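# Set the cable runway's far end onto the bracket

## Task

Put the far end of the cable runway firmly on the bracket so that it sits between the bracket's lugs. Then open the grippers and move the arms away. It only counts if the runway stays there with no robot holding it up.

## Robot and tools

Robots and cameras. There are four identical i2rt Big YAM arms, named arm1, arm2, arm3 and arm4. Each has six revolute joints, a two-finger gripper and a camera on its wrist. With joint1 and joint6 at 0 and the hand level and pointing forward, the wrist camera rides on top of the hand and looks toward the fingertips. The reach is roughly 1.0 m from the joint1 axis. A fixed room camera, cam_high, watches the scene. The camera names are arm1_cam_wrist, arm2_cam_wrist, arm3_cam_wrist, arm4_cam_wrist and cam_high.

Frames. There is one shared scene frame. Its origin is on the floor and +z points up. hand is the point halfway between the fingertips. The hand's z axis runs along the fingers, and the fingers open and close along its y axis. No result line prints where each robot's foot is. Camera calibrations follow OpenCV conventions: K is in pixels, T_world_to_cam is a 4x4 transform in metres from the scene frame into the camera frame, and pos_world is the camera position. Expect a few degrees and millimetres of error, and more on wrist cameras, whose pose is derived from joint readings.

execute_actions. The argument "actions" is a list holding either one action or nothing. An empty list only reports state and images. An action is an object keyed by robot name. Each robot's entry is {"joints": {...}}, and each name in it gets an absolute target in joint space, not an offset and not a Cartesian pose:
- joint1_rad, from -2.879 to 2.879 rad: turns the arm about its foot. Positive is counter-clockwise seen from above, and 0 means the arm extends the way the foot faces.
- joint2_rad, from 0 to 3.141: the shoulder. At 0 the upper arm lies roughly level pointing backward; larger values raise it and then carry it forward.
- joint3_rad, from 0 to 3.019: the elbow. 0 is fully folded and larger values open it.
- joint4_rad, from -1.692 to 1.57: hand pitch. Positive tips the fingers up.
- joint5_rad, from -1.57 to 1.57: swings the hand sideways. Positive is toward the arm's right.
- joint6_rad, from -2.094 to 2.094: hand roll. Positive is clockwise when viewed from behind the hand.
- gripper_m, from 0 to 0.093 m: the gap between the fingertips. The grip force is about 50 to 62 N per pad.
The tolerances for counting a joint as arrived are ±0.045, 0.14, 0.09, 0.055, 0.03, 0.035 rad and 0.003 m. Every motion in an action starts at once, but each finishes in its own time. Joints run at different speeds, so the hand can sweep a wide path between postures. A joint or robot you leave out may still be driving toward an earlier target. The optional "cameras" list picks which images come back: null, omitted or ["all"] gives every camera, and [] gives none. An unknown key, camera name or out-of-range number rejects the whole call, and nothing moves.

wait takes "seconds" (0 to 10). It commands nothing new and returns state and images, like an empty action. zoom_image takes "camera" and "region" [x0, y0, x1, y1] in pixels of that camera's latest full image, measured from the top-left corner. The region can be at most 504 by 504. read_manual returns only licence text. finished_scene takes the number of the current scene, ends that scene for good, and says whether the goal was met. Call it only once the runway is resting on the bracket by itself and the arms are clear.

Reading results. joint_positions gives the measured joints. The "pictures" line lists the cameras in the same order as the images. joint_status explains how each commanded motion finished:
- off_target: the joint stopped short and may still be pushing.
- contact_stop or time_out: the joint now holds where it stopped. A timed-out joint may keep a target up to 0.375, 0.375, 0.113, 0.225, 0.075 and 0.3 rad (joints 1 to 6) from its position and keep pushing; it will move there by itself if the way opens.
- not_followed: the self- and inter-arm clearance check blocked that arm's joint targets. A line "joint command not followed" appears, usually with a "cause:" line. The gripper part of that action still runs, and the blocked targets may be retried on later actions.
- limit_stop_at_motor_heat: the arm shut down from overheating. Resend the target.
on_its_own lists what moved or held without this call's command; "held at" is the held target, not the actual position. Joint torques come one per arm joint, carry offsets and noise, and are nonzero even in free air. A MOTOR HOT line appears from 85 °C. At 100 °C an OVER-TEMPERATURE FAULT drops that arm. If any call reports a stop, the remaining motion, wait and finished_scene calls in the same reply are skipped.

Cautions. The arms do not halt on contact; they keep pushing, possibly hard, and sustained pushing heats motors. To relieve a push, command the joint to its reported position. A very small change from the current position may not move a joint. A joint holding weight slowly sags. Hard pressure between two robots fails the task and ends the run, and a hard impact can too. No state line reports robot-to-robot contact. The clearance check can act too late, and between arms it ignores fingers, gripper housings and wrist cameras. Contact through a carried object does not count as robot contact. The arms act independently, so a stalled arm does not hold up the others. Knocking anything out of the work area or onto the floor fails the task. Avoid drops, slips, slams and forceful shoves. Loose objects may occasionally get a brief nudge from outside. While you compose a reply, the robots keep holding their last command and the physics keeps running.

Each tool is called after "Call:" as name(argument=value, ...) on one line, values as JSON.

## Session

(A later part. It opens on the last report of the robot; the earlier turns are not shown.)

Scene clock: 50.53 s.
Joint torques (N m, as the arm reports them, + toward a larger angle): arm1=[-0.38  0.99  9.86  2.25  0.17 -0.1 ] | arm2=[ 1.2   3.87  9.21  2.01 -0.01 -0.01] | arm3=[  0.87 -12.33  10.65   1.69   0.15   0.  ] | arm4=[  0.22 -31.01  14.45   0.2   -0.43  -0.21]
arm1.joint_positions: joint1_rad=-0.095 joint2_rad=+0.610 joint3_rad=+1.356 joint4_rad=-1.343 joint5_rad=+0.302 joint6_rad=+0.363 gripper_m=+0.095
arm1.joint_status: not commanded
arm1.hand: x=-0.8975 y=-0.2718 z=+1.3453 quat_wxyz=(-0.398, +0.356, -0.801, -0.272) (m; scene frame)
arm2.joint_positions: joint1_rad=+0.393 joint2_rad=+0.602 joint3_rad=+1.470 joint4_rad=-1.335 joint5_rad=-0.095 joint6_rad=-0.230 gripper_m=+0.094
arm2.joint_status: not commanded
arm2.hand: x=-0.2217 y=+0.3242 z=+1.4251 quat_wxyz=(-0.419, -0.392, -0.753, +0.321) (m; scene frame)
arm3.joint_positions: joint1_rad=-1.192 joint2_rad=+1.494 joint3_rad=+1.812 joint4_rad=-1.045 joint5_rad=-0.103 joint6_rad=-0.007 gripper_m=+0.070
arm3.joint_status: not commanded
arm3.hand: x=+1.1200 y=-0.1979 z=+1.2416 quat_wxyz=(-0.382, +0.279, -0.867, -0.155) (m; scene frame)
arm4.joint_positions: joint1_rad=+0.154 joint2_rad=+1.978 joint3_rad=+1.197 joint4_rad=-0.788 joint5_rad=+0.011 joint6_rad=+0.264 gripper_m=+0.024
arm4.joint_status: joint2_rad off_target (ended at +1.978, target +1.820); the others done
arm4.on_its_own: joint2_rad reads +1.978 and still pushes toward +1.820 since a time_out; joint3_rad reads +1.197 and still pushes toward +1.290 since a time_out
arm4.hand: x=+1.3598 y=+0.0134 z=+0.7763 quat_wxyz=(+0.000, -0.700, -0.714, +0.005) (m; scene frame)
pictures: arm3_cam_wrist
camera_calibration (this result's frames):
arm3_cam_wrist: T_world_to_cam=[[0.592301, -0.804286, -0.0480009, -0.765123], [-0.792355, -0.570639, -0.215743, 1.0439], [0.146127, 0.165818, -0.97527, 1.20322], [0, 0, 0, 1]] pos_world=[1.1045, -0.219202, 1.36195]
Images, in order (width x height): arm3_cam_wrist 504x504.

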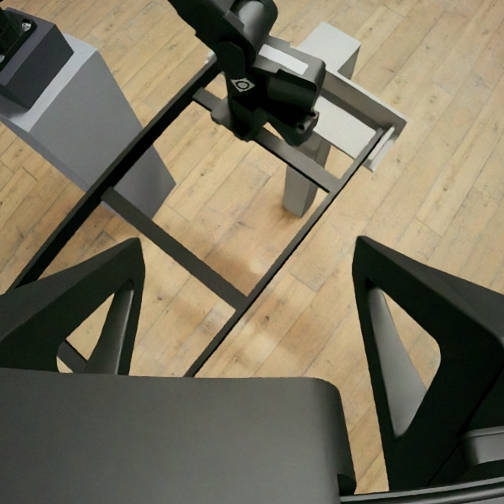

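Call:
execute_actions(actions=[{"arm4":{"joints":{"joint1_rad":0.2,"joint2_rad":1.9,"joint4_rad":-0.76,"joint6_rad":0.29}}}], cameras=[])

Call:
execute_actions(actions=[{"arm4":{"joints":{"joint1_rad":0.18,"joint2_rad":1.99,"joint3_rad":1.215}},"arm3":{"joints":{"joint2_rad":1.1}}}], cameras=[])

Call:
execute_actions(actions=[{"arm4":{"joints":{"gripper_m":0.055}}}], cameras=[])

Call:
execute_actions(actions=[{"arm4":{"joints":{"joint2_rad":1.0,"joint4_rad":-1.12}},"arm3":{"joints":{"joint2_rad":0.9,"joint3_rad":1.4}}}], cameras=["arm3_cam_wrist","arm4_cam_wrist","cam_high"])

Scene clock: 54.93 s.
Joint torques (N m, as the arm reports them, + toward a larger angle): arm1=[-0.01  1.39  9.82  2.23  0.14 -0.09] | arm2=[ 0.78  3.95  9.12  2.11 -0.03  0.01] | arm3=[  1.02 -12.44  10.7    1.65   0.13   0.02] | arm4=[  1.15 -25.54  14.4    0.75  -0.62  -0.18]
arm1.joint_positions: joint1_rad=-0.095 joint2_rad=+0.610 joint3_rad=+1.356 joint4_rad=-1.343 joint5_rad=+0.302 joint6_rad=+0.363 gripper_m=+0.095
arm1.joint_status: not commanded
arm1.hand: x=-0.8975 y=-0.2718 z=+1.3453 quat_wxyz=(-0.398, +0.356, -0.801, -0.272) (m; scene frame)
arm2.joint_positions: joint1_rad=+0.393 joint2_rad=+0.602 joint3_rad=+1.470 joint4_rad=-1.335 joint5_rad=-0.095 joint6_rad=-0.230 gripper_m=+0.094
arm2.joint_status: not commanded
arm2.hand: x=-0.2217 y=+0.3242 z=+1.4251 quat_wxyz=(-0.419, -0.392, -0.753, +0.321) (m; scene frame)
arm3.joint_positions: joint1_rad=-1.192 joint2_rad=+1.494 joint3_rad=+1.812 joint4_rad=-1.045 joint5_rad=-0.103 joint6_rad=-0.007 gripper_m=+0.070
arm3.joint_status: not commanded
arm3.hand: x=+1.1200 y=-0.1979 z=+1.2416 quat_wxyz=(-0.382, +0.279, -0.867, -0.155) (m; scene frame)
arm4.joint_positions: joint1_rad=+0.185 joint2_rad=+1.987 joint3_rad=+1.197 joint4_rad=-0.769 joint5_rad=+0.015 joint6_rad=+0.294 gripper_m=+0.024
arm4.joint_status: all done
arm4.on_its_own: joint3_rad reads +1.197 and still pushes toward +1.290 since a time_out
arm4.hand: x=+1.3747 y=+0.0150 z=+0.7721 quat_wxyz=(-0.004, -0.700, -0.714, +0.009) (m; scene frame)
pictures: none
No camera images: the call's "cameras" was empty. Leave "cameras" out to get every camera's image.

Scene clock: 56.80 s.
Joint torques (N m, as the arm reports them, + toward a larger angle): arm1=[-0.59  1.04  9.91  2.24  0.15 -0.12] | arm2=[ 0.66  3.55  9.29  2.02 -0.03  0.05] | arm3=[ 1.25 -5.67  7.3   2.    0.16  0.  ] | arm4=[ -1.17 -18.14   7.87   0.81  -0.62  -0.18]
arm1.joint_positions: joint1_rad=-0.095 joint2_rad=+0.610 joint3_rad=+1.356 joint4_rad=-1.343 joint5_rad=+0.302 joint6_rad=+0.363 gripper_m=+0.095
arm1.joint_status: not commanded
arm1.hand: x=-0.8975 y=-0.2718 z=+1.3453 quat_wxyz=(-0.398, +0.356, -0.801, -0.272) (m; scene frame)
arm2.joint_positions: joint1_rad=+0.393 joint2_rad=+0.602 joint3_rad=+1.470 joint4_rad=-1.335 joint5_rad=-0.095 joint6_rad=-0.230 gripper_m=+0.094
arm2.joint_status: not commanded
arm2.hand: x=-0.2217 y=+0.3242 z=+1.4251 quat_wxyz=(-0.419, -0.392, -0.753, +0.321) (m; scene frame)
arm3.joint_positions: joint1_rad=-1.192 joint2_rad=+1.104 joint3_rad=+1.841 joint4_rad=-1.045 joint5_rad=-0.103 joint6_rad=-0.007 gripper_m=+0.070
arm3.joint_status: all done
arm3.hand: x=+0.9682 y=-0.2926 z=+1.4532 quat_wxyz=(-0.557, +0.259, -0.763, -0.200) (m; scene frame)
arm4.joint_positions: joint1_rad=+0.185 joint2_rad=+1.991 joint3_rad=+1.197 joint4_rad=-0.770 joint5_rad=+0.015 joint6_rad=+0.294 gripper_m=+0.024
arm4.joint_status: all done
arm4.hand: x=+1.3743 y=+0.0161 z=+0.7700 quat_wxyz=(-0.001, -0.700, -0.714, +0.008) (m; scene frame)
pictures: none
No camera images: the call's "cameras" was empty. Leave "cameras" out to get every camera's image.

Scene clock: 57.43 s.
Joint torques (N m, as the arm reports them, + toward a larger angle): arm1=[-0.24  1.06  9.91  2.27  0.16 -0.11] | arm2=[ 0.32  3.44  9.12  2.06 -0.02 -0.04] | arm3=[ 1.03 -5.63  7.26  2.03  0.14  0.02] | arm4=[ -0.98 -18.02   7.97   0.79  -0.13  -0.16]
arm1.joint_positions: joint1_rad=-0.095 joint2_rad=+0.610 joint3_rad=+1.356 joint4_rad=-1.343 joint5_rad=+0.302 joint6_rad=+0.363 gripper_m=+0.095
arm1.joint_status: not commanded
arm1.hand: x=-0.8975 y=-0.2718 z=+1.3453 quat_wxyz=(-0.398, +0.356, -0.801, -0.272) (m; scene frame)
arm2.joint_positions: joint1_rad=+0.393 joint2_rad=+0.602 joint3_rad=+1.470 joint4_rad=-1.335 joint5_rad=-0.095 joint6_rad=-0.230 gripper_m=+0.094
arm2.joint_status: not commanded
arm2.hand: x=-0.2217 y=+0.3242 z=+1.4251 quat_wxyz=(-0.419, -0.392, -0.753, +0.321) (m; scene frame)
arm3.joint_positions: joint1_rad=-1.192 joint2_rad=+1.104 joint3_rad=+1.841 joint4_rad=-1.045 joint5_rad=-0.103 joint6_rad=-0.007 gripper_m=+0.070
arm3.joint_status: not commanded
arm3.hand: x=+0.9682 y=-0.2926 z=+1.4532 quat_wxyz=(-0.557, +0.259, -0.763, -0.200) (m; scene frame)
arm4.joint_positions: joint1_rad=+0.185 joint2_rad=+1.990 joint3_rad=+1.197 joint4_rad=-0.768 joint5_rad=+0.004 joint6_rad=+0.294 gripper_m=+0.055
arm4.joint_status: all done
arm4.hand: x=+1.3765 y=+0.0160 z=+0.7704 quat_wxyz=(-0.005, -0.700, -0.714, +0.003) (m; scene frame)
pictures: none
No camera images: the call's "cameras" was empty. Leave "cameras" out to get every camera's image.

Scene clock: 58.97 s.
Joint torques (N m, as the arm reports them, + toward a larger angle): arm1=[-0.35  1.16  9.86  2.21  0.17 -0.12] | arm2=[ 1.1   3.81  9.17  1.88 -0.09 -0.02] | arm3=[ 1.19 -4.38  8.31  1.88  0.13  0.02] | arm4=[-0.96 -5.02 11.88  1.17 -0.11 -0.21]
arm1.joint_positions: joint1_rad=-0.095 joint2_rad=+0.610 joint3_rad=+1.356 joint4_rad=-1.343 joint5_rad=+0.302 joint6_rad=+0.363 gripper_m=+0.095
arm1.joint_status: not commanded
arm1.hand: x=-0.8975 y=-0.2718 z=+1.3453 quat_wxyz=(-0.398, +0.356, -0.801, -0.272) (m; scene frame)
arm2.joint_positions: joint1_rad=+0.393 joint2_rad=+0.602 joint3_rad=+1.470 joint4_rad=-1.335 joint5_rad=-0.095 joint6_rad=-0.230 gripper_m=+0.094
arm2.joint_status: not commanded
arm2.hand: x=-0.2217 y=+0.3242 z=+1.4251 quat_wxyz=(-0.419, -0.392, -0.753, +0.321) (m; scene frame)
arm3.joint_positions: joint1_rad=-1.192 joint2_rad=+0.904 joint3_rad=+1.391 joint4_rad=-1.045 joint5_rad=-0.103 joint6_rad=-0.007 gripper_m=+0.070
arm3.joint_status: all done
arm3.hand: x=+0.9340 y=-0.3157 z=+1.2901 quat_wxyz=(-0.455, +0.272, -0.830, -0.174) (m; scene frame)
arm4.joint_positions: joint1_rad=+0.185 joint2_rad=+0.990 joint3_rad=+1.197 joint4_rad=-1.112 joint5_rad=+0.004 joint6_rad=+0.294 gripper_m=+0.055
arm4.joint_status: all done
arm4.hand: x=+1.3402 y=+0.1231 z=+1.2090 quat_wxyz=(-0.291, -0.662, -0.674, +0.152) (m; scene frame)
pictures: arm3_cam_wrist, arm4_cam_wrist, cam_high
camera_calibration (this result's frames):
arm3_cam_wrist: T_world_to_cam=[[0.598997, -0.799965, -0.035474, -0.768414], [-0.749577, -0.544584, -0.376248, 1.01515], [0.281666, 0.251962, -0.92584, 1.13414], [0, 0, 0, 1]] pos_world=[0.901763, -0.347629, 1.40472]
arm4_cam_wrist: T_world_to_cam=[[-0.979221, -0.0887569, -0.182342, 1.54551], [-0.0849538, 0.995975, -0.0285789, 0.0320056], [0.184145, -0.0124944, -0.98282, 1.06304], [0, 0, 0, 1]] pos_world=[1.32036, 0.11858, 1.3275]
Images, in order (width x height): arm3_cam_wrist 504x504, arm4_cam_wrist 504x504, cam_high 896x504.

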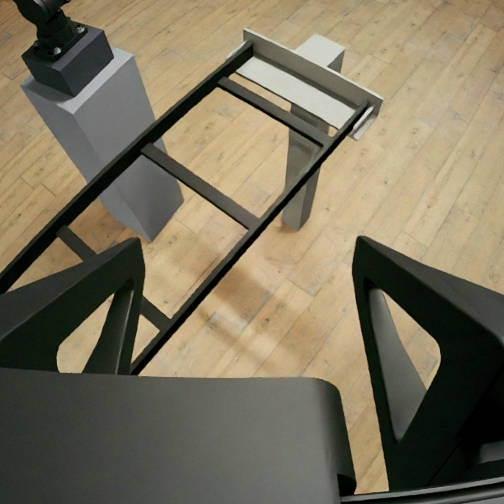

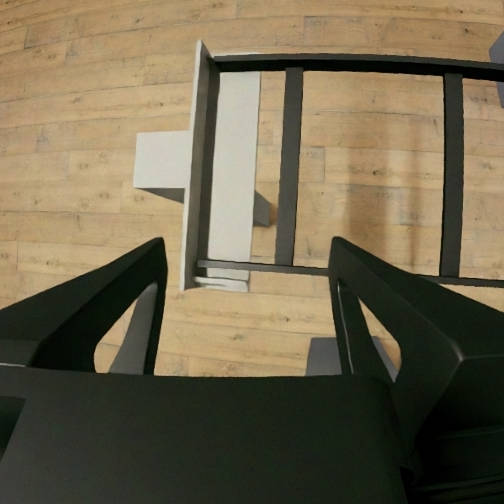

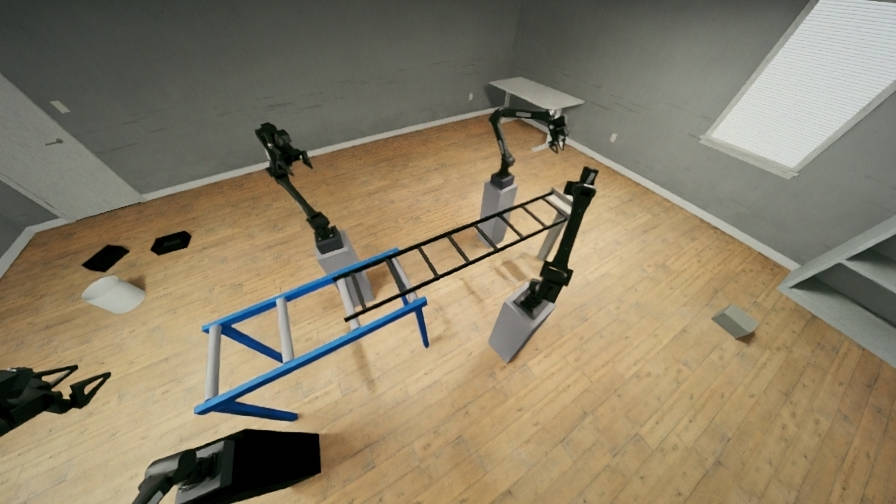

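Call:
finished_scene(scene=2)

The scene is finished: the task was done.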